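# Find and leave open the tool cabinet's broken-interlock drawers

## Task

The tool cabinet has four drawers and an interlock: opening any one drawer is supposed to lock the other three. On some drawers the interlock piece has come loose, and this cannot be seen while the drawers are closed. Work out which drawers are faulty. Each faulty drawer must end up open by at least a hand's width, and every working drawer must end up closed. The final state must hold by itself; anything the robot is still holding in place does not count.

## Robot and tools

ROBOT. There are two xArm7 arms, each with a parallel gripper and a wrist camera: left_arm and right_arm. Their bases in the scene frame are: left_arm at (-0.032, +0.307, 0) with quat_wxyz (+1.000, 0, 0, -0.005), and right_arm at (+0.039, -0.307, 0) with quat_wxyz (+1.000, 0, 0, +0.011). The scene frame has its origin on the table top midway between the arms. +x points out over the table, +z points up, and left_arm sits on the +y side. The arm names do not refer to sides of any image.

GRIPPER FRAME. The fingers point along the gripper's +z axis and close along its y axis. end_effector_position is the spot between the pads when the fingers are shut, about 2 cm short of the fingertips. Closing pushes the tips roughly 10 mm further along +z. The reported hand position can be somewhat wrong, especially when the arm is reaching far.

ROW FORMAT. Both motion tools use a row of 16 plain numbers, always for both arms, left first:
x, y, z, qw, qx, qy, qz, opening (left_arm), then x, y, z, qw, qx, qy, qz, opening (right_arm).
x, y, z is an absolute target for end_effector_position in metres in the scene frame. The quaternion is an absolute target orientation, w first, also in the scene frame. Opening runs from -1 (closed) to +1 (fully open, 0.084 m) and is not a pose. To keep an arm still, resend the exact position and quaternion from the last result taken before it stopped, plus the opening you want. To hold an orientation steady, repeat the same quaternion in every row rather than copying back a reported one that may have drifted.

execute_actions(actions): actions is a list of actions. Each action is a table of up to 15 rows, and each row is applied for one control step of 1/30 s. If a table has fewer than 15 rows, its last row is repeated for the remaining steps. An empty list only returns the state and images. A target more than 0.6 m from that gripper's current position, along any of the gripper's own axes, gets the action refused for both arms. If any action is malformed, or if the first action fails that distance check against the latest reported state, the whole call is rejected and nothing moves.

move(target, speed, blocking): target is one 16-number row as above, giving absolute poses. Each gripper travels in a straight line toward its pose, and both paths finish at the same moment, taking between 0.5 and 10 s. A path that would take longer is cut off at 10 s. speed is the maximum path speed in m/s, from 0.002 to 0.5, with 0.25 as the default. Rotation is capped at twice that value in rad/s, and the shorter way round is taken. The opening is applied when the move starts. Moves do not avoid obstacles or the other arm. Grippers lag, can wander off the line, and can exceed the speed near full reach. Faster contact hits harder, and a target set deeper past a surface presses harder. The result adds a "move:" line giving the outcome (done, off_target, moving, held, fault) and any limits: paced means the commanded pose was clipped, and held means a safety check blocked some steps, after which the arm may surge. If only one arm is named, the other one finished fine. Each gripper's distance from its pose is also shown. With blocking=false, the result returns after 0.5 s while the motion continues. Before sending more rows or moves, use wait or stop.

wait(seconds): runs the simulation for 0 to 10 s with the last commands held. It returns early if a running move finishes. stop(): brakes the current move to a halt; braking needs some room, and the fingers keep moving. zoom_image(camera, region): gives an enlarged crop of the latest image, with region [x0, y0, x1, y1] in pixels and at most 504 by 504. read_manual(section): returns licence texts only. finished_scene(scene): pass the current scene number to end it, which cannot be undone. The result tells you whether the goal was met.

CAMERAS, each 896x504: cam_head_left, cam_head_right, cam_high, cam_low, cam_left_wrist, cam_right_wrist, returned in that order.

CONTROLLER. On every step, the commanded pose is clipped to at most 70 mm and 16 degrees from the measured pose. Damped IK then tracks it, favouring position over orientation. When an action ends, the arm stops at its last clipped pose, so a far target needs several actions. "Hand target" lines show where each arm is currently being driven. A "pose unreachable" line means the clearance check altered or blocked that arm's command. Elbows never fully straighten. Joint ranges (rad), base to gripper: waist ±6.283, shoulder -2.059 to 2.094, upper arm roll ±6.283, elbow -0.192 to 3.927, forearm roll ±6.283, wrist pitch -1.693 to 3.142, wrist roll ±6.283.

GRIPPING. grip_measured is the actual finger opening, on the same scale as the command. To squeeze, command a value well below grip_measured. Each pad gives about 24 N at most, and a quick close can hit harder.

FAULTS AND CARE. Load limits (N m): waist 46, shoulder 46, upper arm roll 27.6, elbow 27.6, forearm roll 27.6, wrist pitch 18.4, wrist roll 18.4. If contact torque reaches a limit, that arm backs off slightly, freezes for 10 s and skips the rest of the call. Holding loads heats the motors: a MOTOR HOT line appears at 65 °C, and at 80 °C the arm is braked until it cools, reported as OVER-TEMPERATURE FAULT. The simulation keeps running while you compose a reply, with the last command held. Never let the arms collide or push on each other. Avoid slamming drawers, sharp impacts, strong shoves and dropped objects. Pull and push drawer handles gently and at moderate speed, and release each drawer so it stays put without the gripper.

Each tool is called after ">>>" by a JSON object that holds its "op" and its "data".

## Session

>>> {"op": "execute_actions", "data": {"actions": []}}

Scene clock: 0.00 s.
left_arm: end_effector_position=(+0.5629, +0.4528, +0.2797) grip_measured=+1.00 end_effector_quat_wxyz=(+0.065, -0.267, +0.955, -0.109) end_effector_velocity=(+0.000, +0.000, +0.000) end_effector_angular_velocity=(+0.000, -0.001, +0.000) | right_arm: end_effector_position=(+0.2873, -0.6586, +0.1692) grip_measured=+1.00 end_effector_quat_wxyz=(-0.163, -0.422, +0.882, +0.131) end_effector_velocity=(+0.000, +0.000, -0.000) end_effector_angular_velocity=(+0.001, -0.000, +0.003)
Joint positions: left_arm=[ 0.403  0.37  -0.091  1.699 -0.203  1.213  2.968  0.084] | right_arm=[-0.945  0.202  0.1    1.208 -0.254  1.37   1.524  0.084]
Joint velocities: left_arm=[-0.     0.    -0.     0.     0.    -0.001 -0.    -0.   ] | right_arm=[ 0.     0.     0.    -0.001 -0.    -0.001 -0.002  0.   ]
Hand target (left_arm): +0.563, +0.453, +0.280; +0.065, -0.267, +0.955, -0.109
Hand target (right_arm): +0.287, -0.659, +0.169; -0.163, -0.422, +0.882, +0.131

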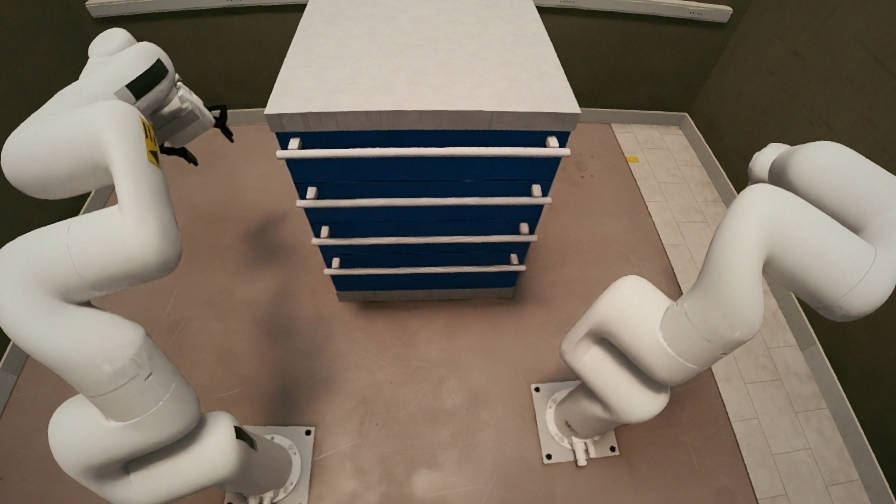

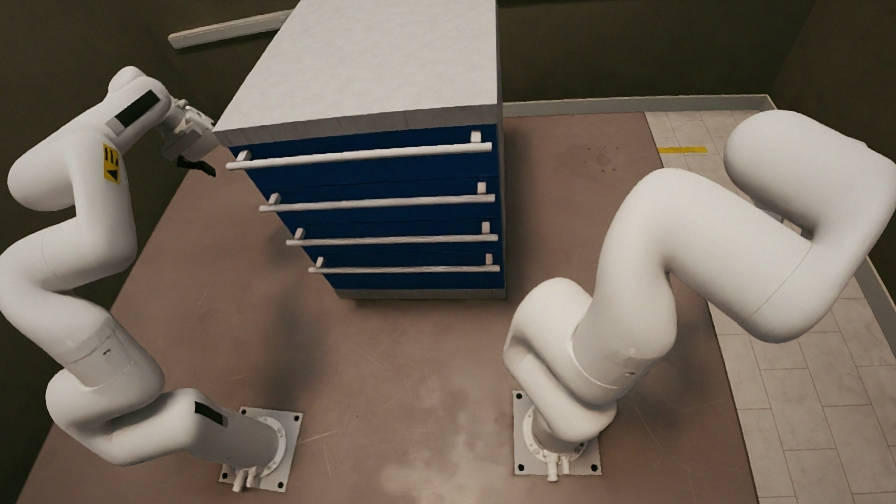

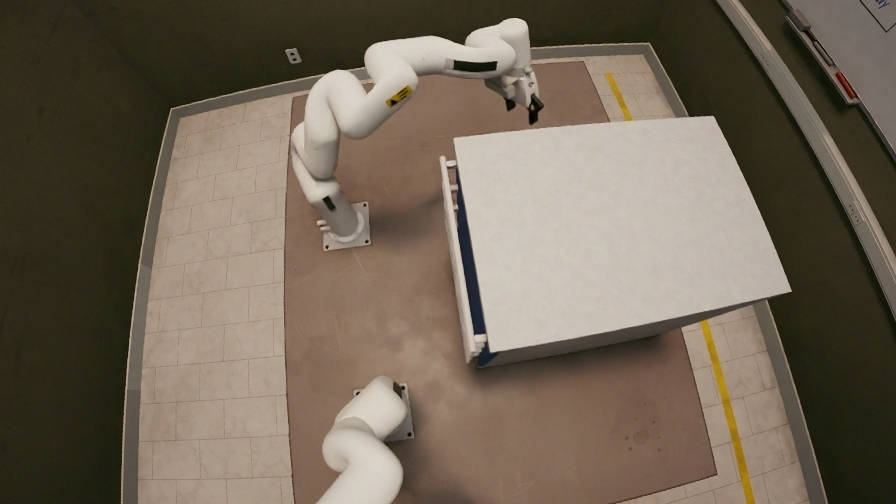

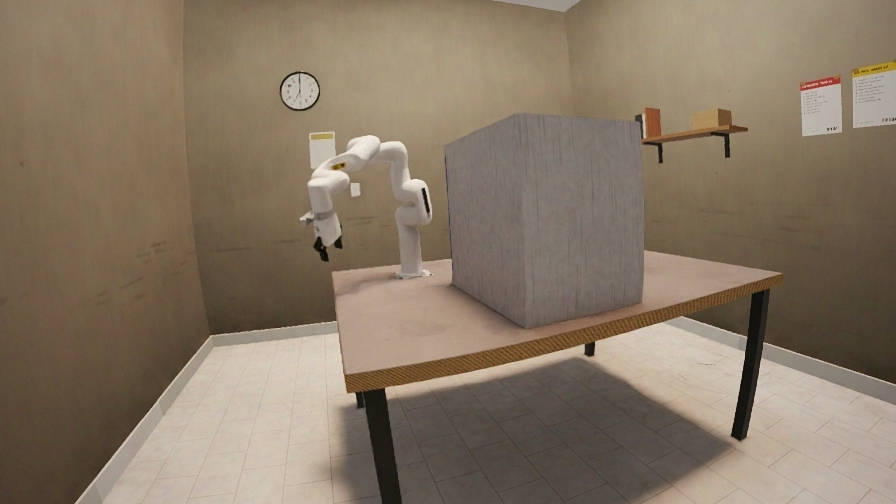

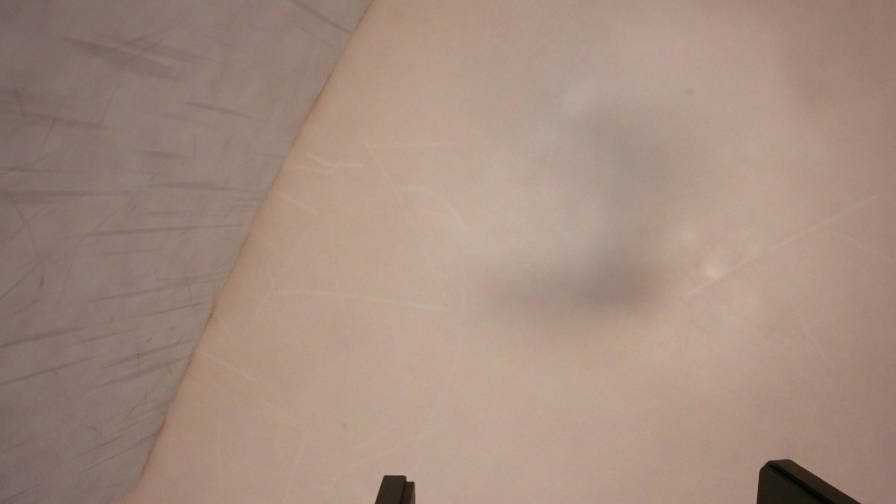

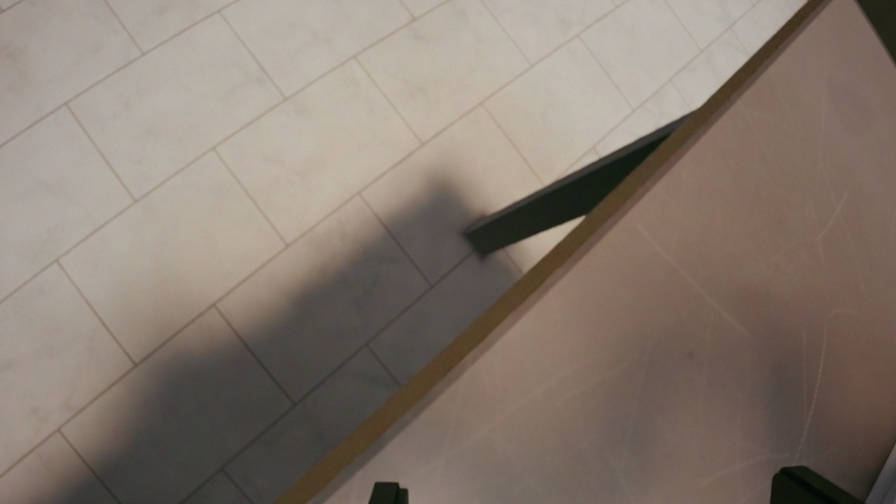

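>>> {"op": "move", "data": {"target": [0.22,0.42,0.36,0,-0.707,0.707,0,0.2,0.2873,-0.6586,0.1692,-0.163,-0.422,0.882,0.131,1], "speed": 0.3}}

>>> {"op": "move", "data": {"target": [0.12,-0.12,0.36,0,-0.707,0.707,0,0.2,0.2873,-0.6586,0.1692,-0.163,-0.422,0.882,0.131,1], "speed": 0.3}}

Scene clock: 17.13 s.
left_arm: end_effector_position=(+0.2204, +0.4210, +0.3591) grip_measured=+0.19 end_effector_quat_wxyz=(+0.000, +0.707, -0.707, -0.001) end_effector_velocity=(-0.001, +0.000, +0.002) end_effector_angular_velocity=(+0.002, -0.005, +0.002) | right_arm: end_effector_position=(+0.2873, -0.6586, +0.1692) grip_measured=+1.00 end_effector_quat_wxyz=(-0.163, -0.422, +0.882, +0.131) end_effector_velocity=(-0.000, -0.000, +0.000) end_effector_angular_velocity=(-0.001, -0.000, -0.001)
Joint positions: left_arm=[ 0.518 -0.668 -0.054  0.915 -0.032  1.583  2.037  0.052] | right_arm=[-0.944  0.203  0.1    1.209 -0.255  1.371  1.525  0.084]
Joint velocities: left_arm=[ 0.001 -0.005  0.001  0.002  0.001  0.002 -0.001 -0.   ] | right_arm=[-0.001  0.    -0.     0.    -0.    -0.     0.    -0.   ]
Hand target (left_arm): +0.220, +0.421, +0.360; -0.000, +0.707, -0.707, -0.001
Hand target (right_arm): +0.287, -0.659, +0.169; -0.163, -0.422, +0.882, +0.131
Off the commanded pose (left_arm): 0.001 m, 0 deg.
Off the commanded pose (right_arm): 0.000 m, 0 deg.
move: done

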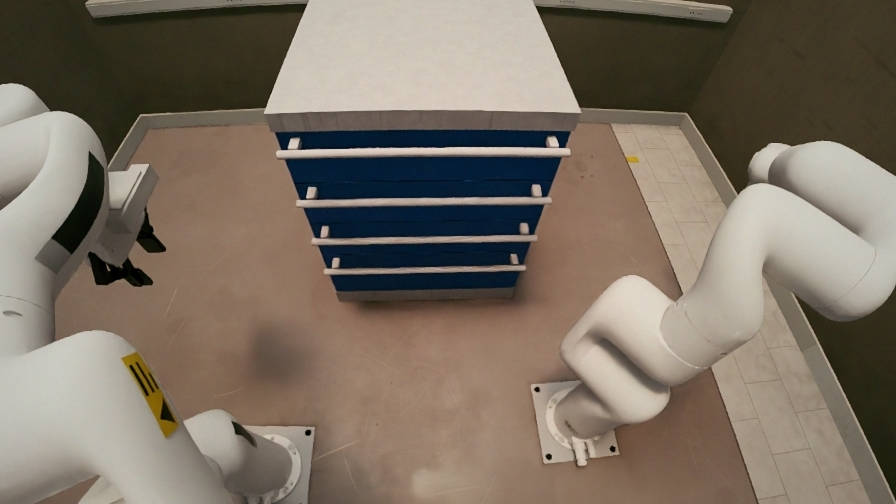

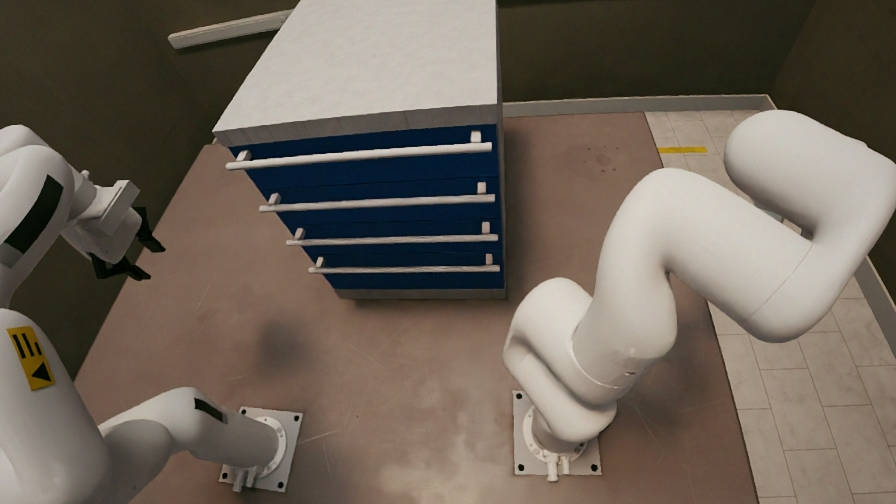

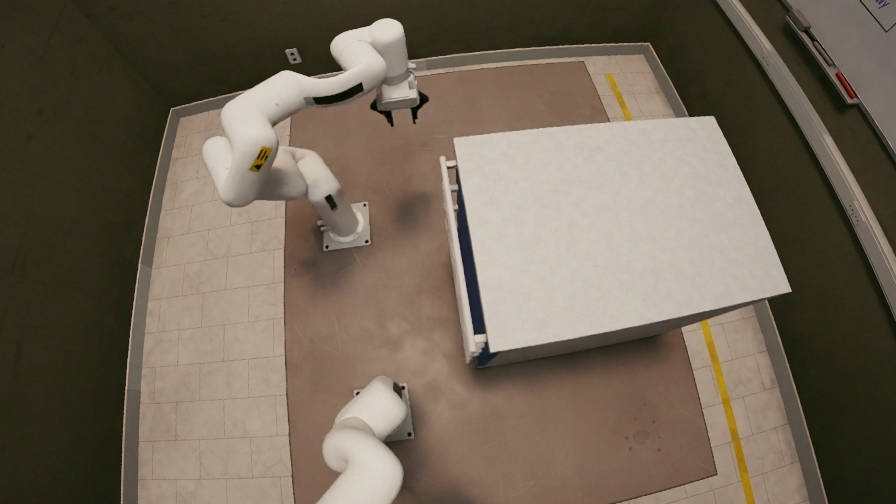

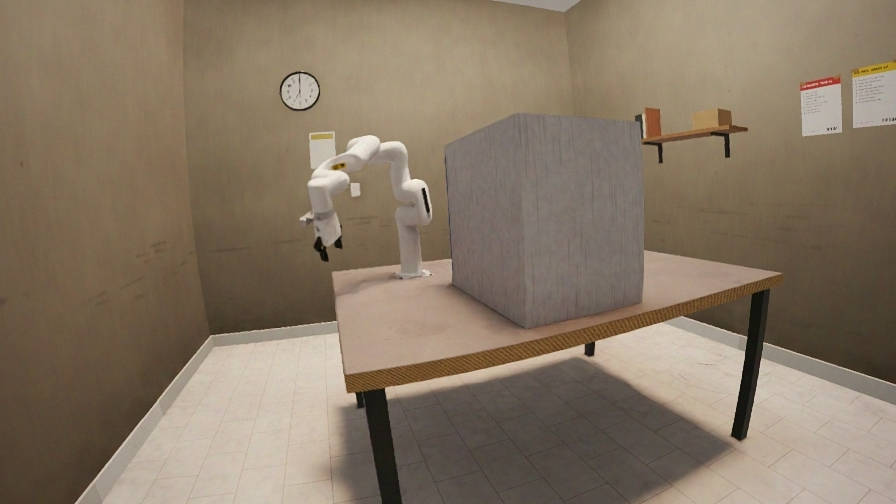

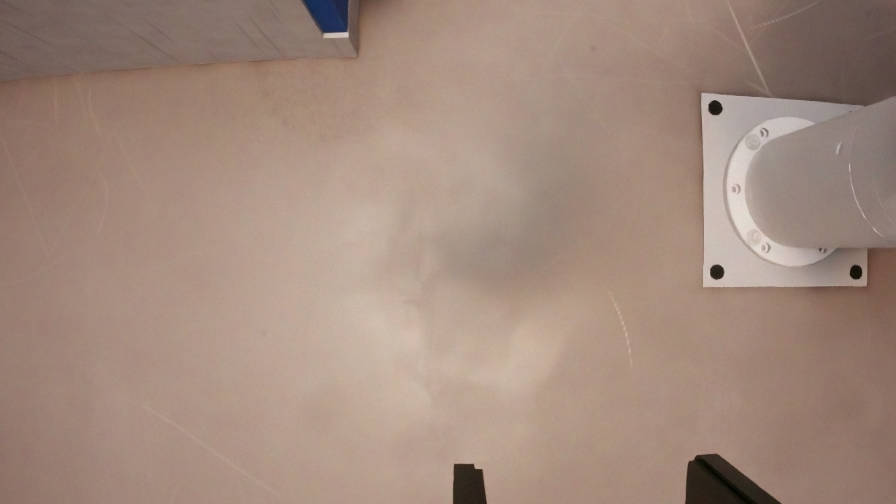

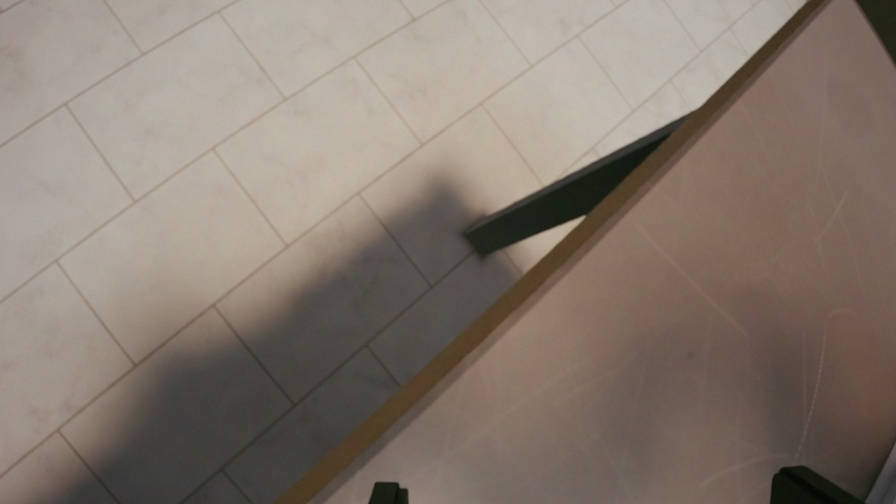

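Scene clock: 19.47 s.
left_arm: end_effector_position=(+0.1187, -0.1184, +0.3595) grip_measured=+0.19 end_effector_quat_wxyz=(+0.000, +0.708, -0.706, -0.002) end_effector_velocity=(-0.006, -0.005, -0.001) end_effector_angular_velocity=(+0.006, -0.002, -0.015) | right_arm: end_effector_position=(+0.2873, -0.6586, +0.1692) grip_measured=+1.00 end_effector_quat_wxyz=(-0.163, -0.422, +0.882, +0.131) end_effector_velocity=(-0.000, -0.000, +0.000) end_effector_angular_velocity=(+0.000, +0.000, -0.000)
Joint positions: left_arm=[ 0.552 -0.759 -1.183  1.455 -0.704  1.75   0.906  0.052] | right_arm=[-0.944  0.203  0.1    1.209 -0.255  1.371  1.525  0.084]
Joint velocities: left_arm=[-0.    -0.003 -0.013  0.01  -0.001  0.003 -0.002 -0.   ] | right_arm=[-0.    -0.     0.     0.001  0.     0.002 -0.    -0.   ]
Hand target (left_arm): +0.118, -0.119, +0.359; +0.000, +0.708, -0.707, -0.002
Hand target (right_arm): +0.287, -0.659, +0.169; -0.163, -0.422, +0.882, +0.131
Off the commanded pose (left_arm): 0.002 m, 0 deg.
Off the commanded pose (right_arm): 0.000 m, 0 deg.
move: done

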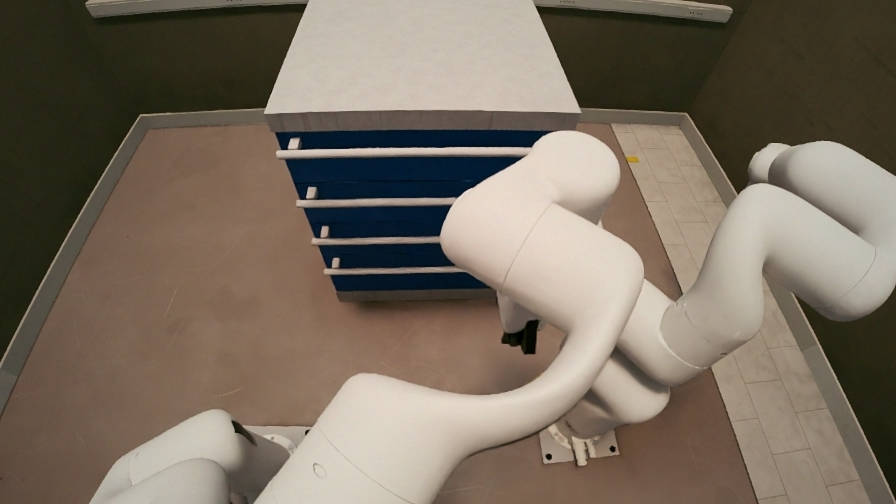

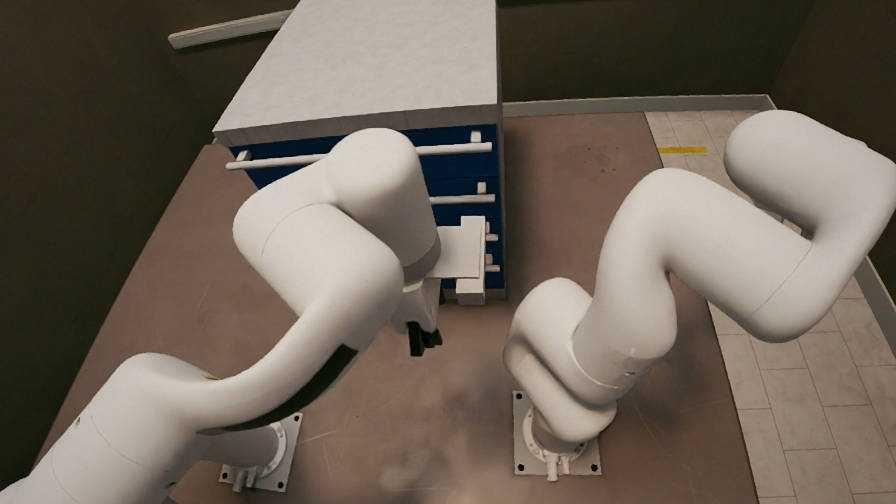

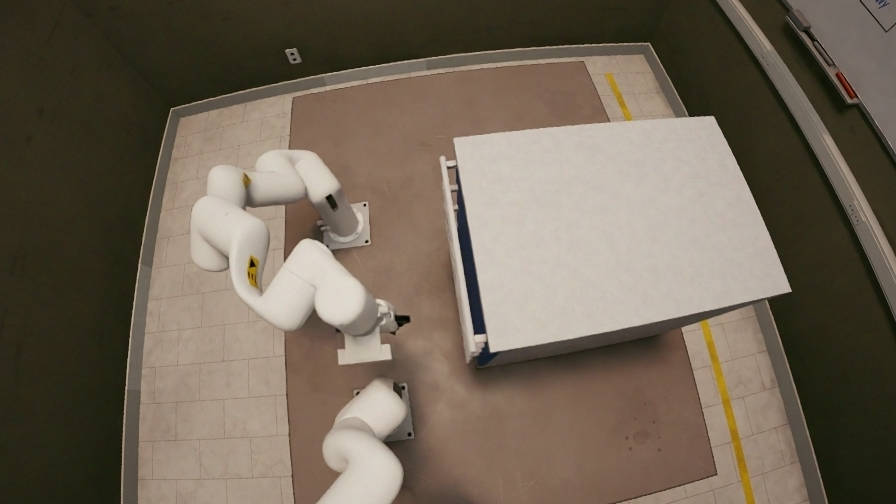

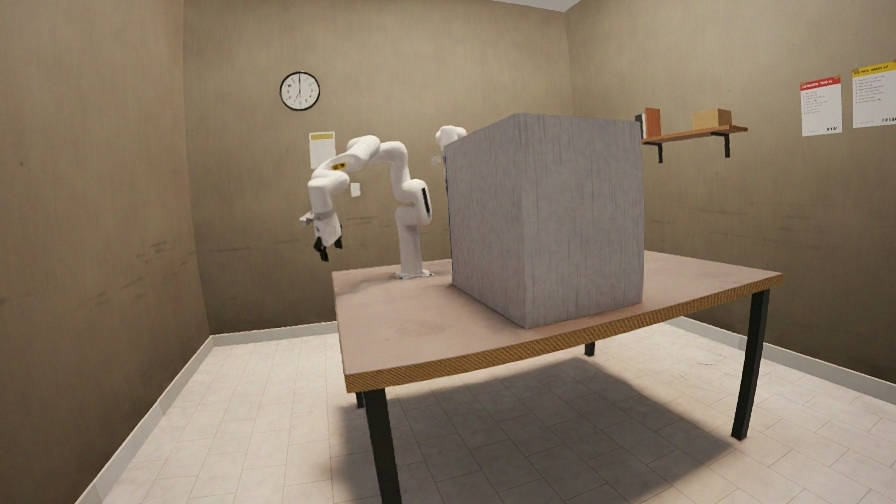

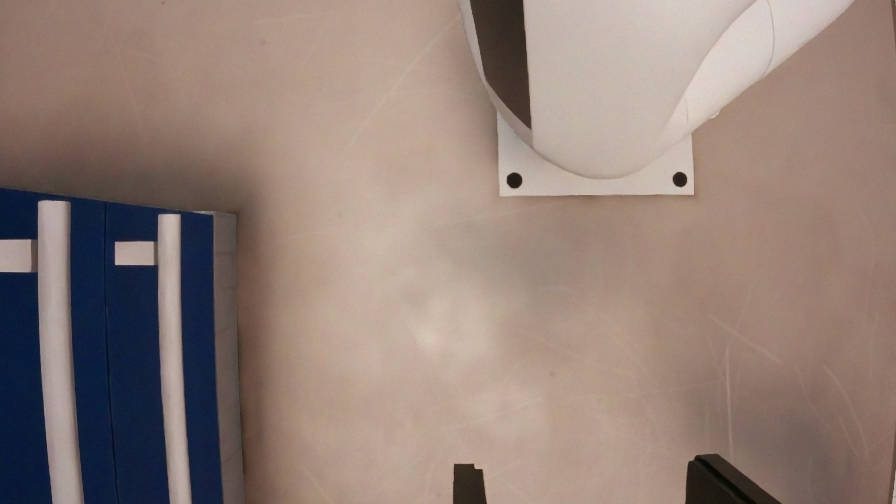

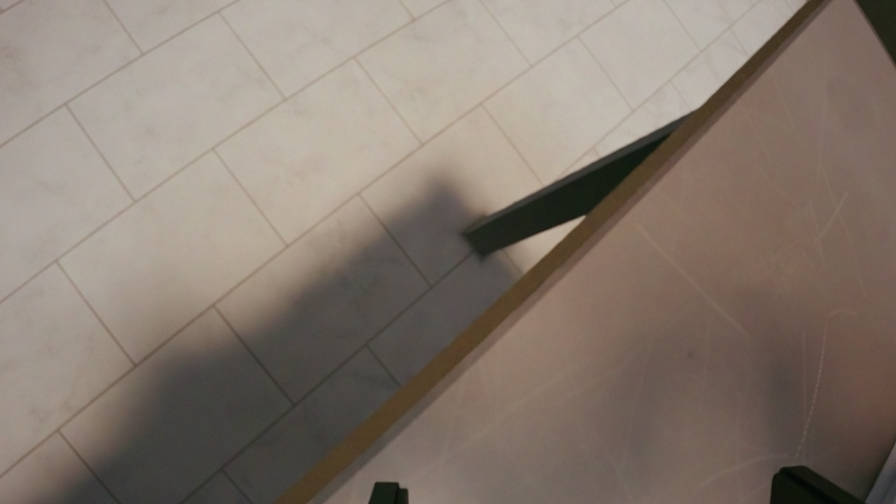

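>>> {"op": "move", "data": {"target": [0.21,-0.015,0.27,0.406,-0.579,0.579,-0.406,0.2,0.2873,-0.6586,0.1692,-0.163,-0.422,0.882,0.131,1], "speed": 0.3}}

Scene clock: 29.73 s.
left_arm: end_effector_position=(+0.2116, -0.0135, +0.2713) grip_measured=+0.19 end_effector_quat_wxyz=(-0.408, +0.579, -0.577, +0.406) end_effector_velocity=(+0.001, +0.002, -0.001) end_effector_angular_velocity=(+0.001, -0.002, +0.003) | right_arm: end_effector_position=(+0.2873, -0.6586, +0.1692) grip_measured=+1.00 end_effector_quat_wxyz=(-0.163, -0.422, +0.882, +0.131) end_effector_velocity=(+0.001, +0.001, +0.000) end_effector_angular_velocity=(-0.000, +0.000, +0.003)
Joint positions: left_arm=[ 0.064 -1.746 -1.433  0.465 -0.885  0.7    0.901  0.052] | right_arm=[-0.944  0.203  0.1    1.209 -0.255  1.371  1.525  0.084]
Joint velocities: left_arm=[-0.001 -0.001 -0.006 -0.004 -0.001 -0.003 -0.003 -0.   ] | right_arm=[ 0.003 -0.     0.     0.    -0.     0.     0.     0.   ]
Hand target (left_arm): +0.212, -0.013, +0.271; -0.408, +0.579, -0.577, +0.405
Hand target (right_arm): +0.287, -0.659, +0.169; -0.163, -0.422, +0.882, +0.131
Off the commanded pose (left_arm): 0.003 m, 0 deg.
Off the commanded pose (right_arm): 0.000 m, 0 deg.
move: done

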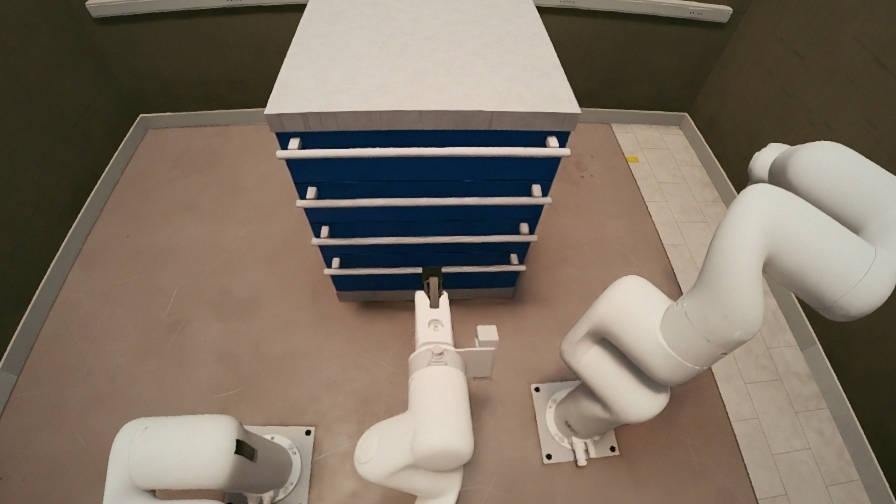

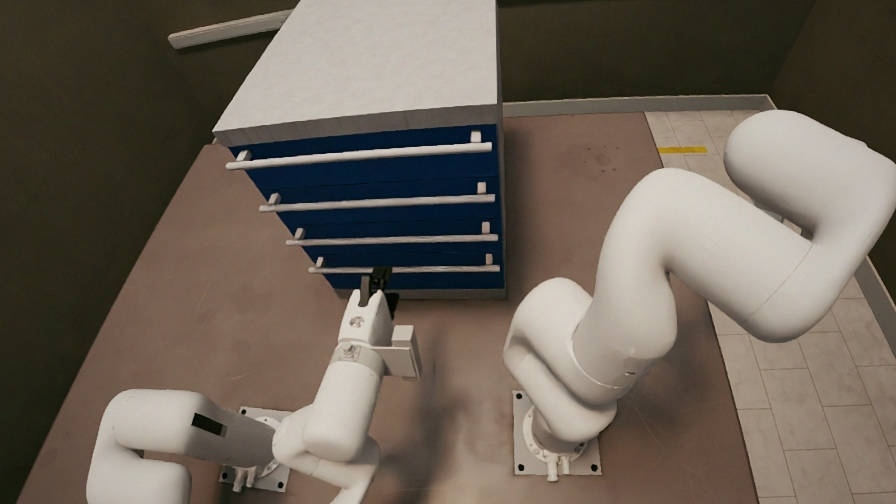

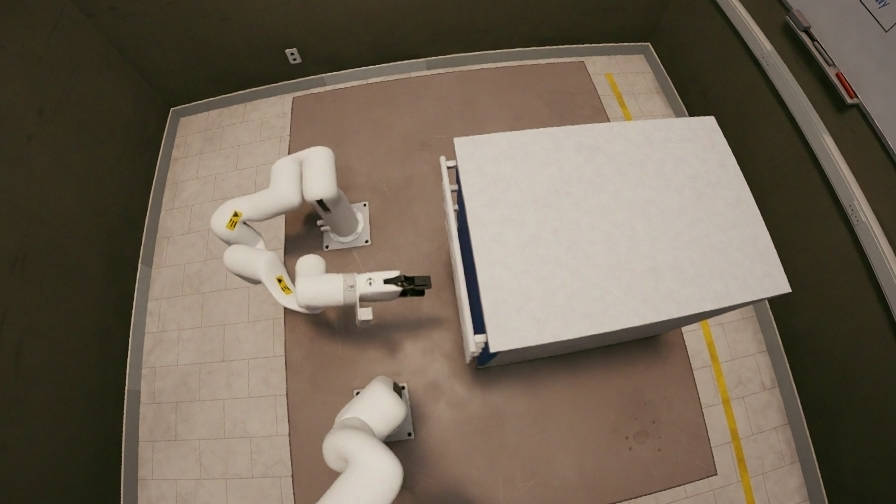

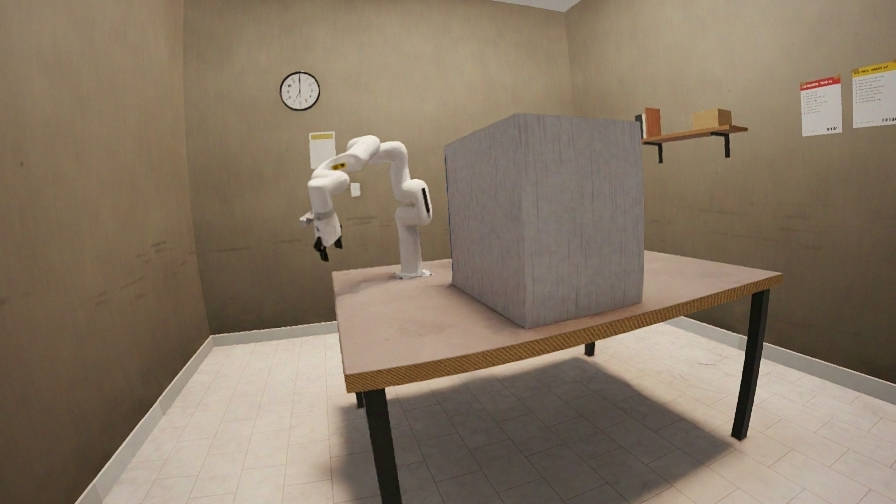

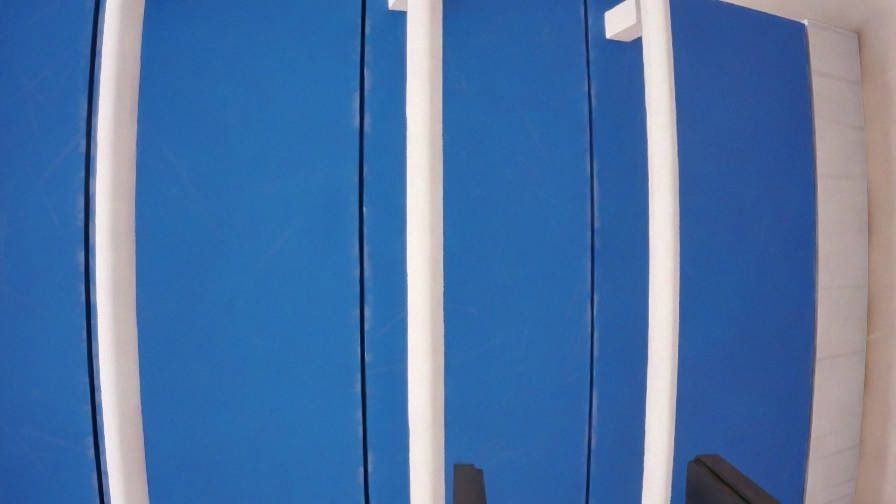

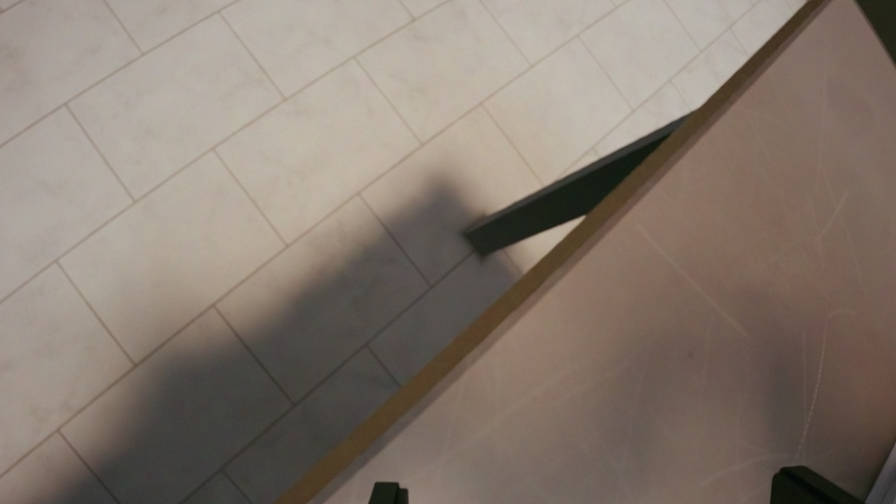

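>>> {"op": "move", "data": {"target": [0.258,-0.015,0.198,0.406,-0.579,0.579,-0.406,0.2,0.2873,-0.6586,0.1692,-0.163,-0.422,0.882,0.131,1], "speed": 0.15}}

Scene clock: 36.03 s.
left_arm: end_effector_position=(+0.2577, -0.0149, +0.1987) grip_measured=+0.19 end_effector_quat_wxyz=(-0.406, +0.579, -0.579, +0.406) end_effector_velocity=(+0.001, +0.001, -0.001) end_effector_angular_velocity=(+0.003, +0.001, +0.000) | right_arm: end_effector_position=(+0.2873, -0.6586, +0.1692) grip_measured=+1.00 end_effector_quat_wxyz=(-0.163, -0.422, +0.882, +0.131) end_effector_velocity=(+0.000, +0.000, -0.000) end_effector_angular_velocity=(-0.001, -0.000, -0.001)
Joint positions: left_arm=[ 0.203 -1.679 -1.704  0.478 -1.128  0.47   0.915  0.052] | right_arm=[-0.944  0.203  0.1    1.209 -0.255  1.371  1.525  0.084]
Joint velocities: left_arm=[ 0.002  0.002 -0.005 -0.    -0.002 -0.003  0.001  0.   ] | right_arm=[ 0.     0.     0.     0.     0.    -0.     0.002  0.   ]
Hand target (left_arm): +0.258, -0.015, +0.198; -0.406, +0.579, -0.579, +0.406
Hand target (right_arm): +0.287, -0.659, +0.169; -0.163, -0.422, +0.882, +0.131
Off the commanded pose (left_arm): 0.001 m, 0 deg.
Off the commanded pose (right_arm): 0.000 m, 0 deg.
move: done

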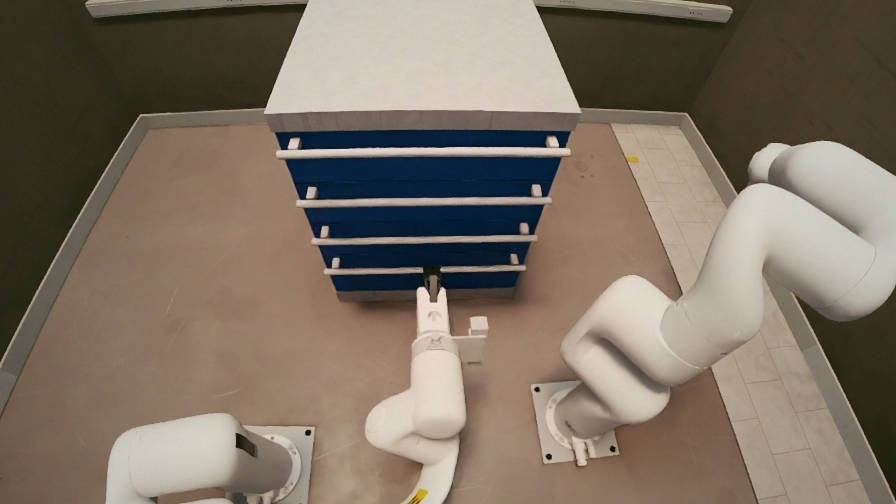

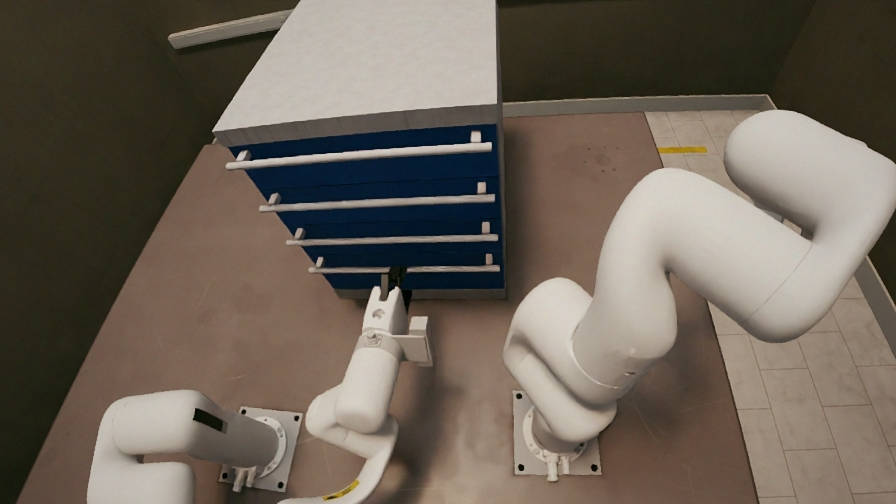

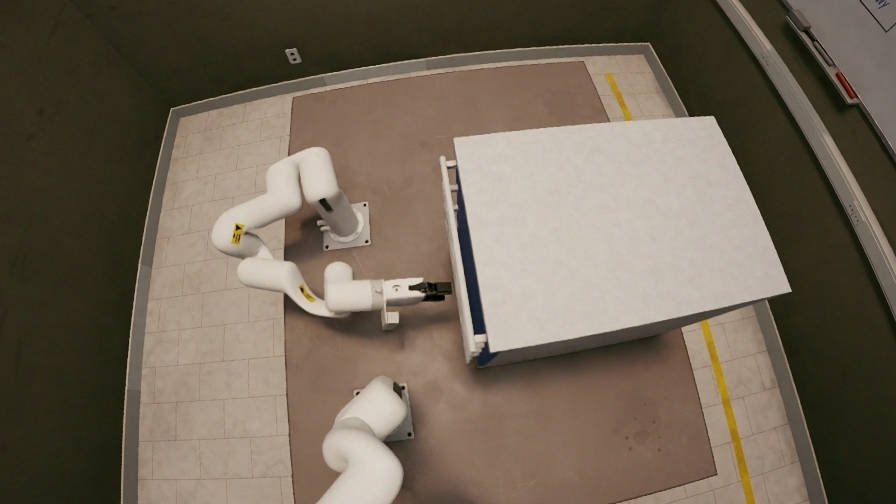

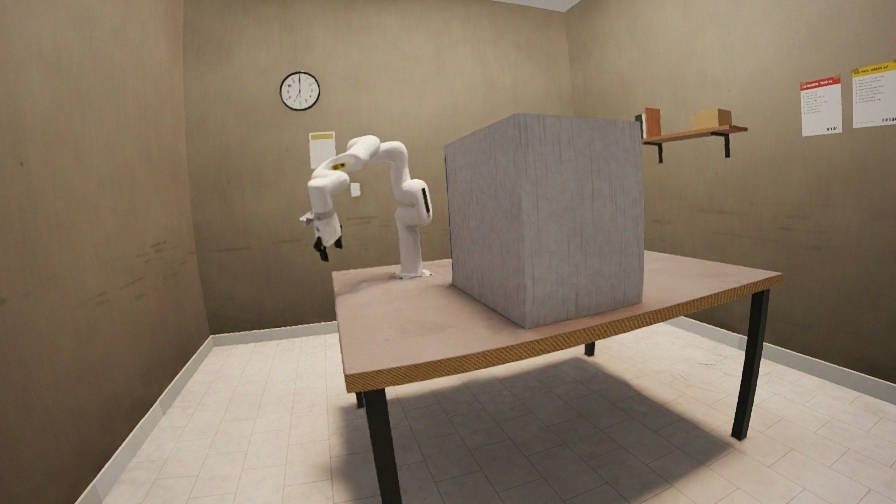

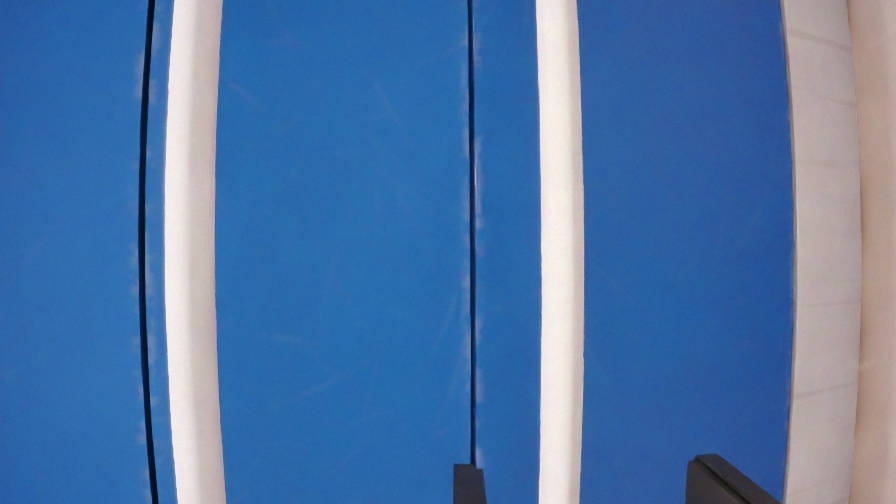

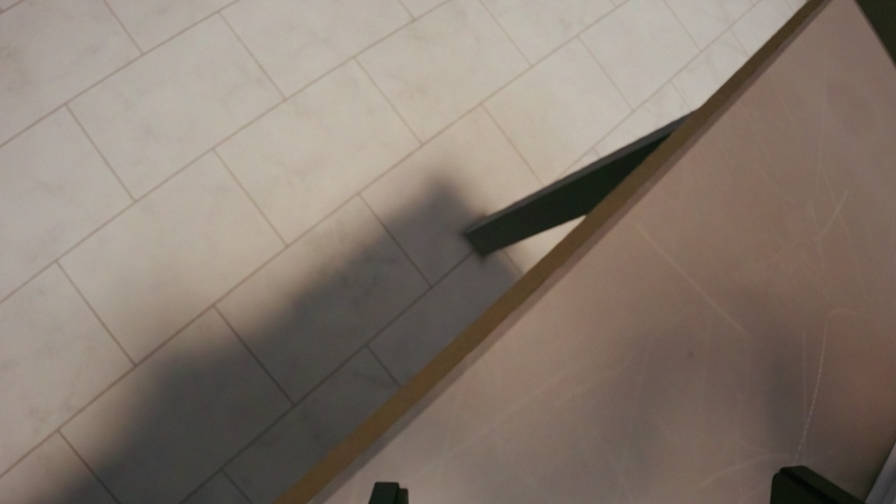

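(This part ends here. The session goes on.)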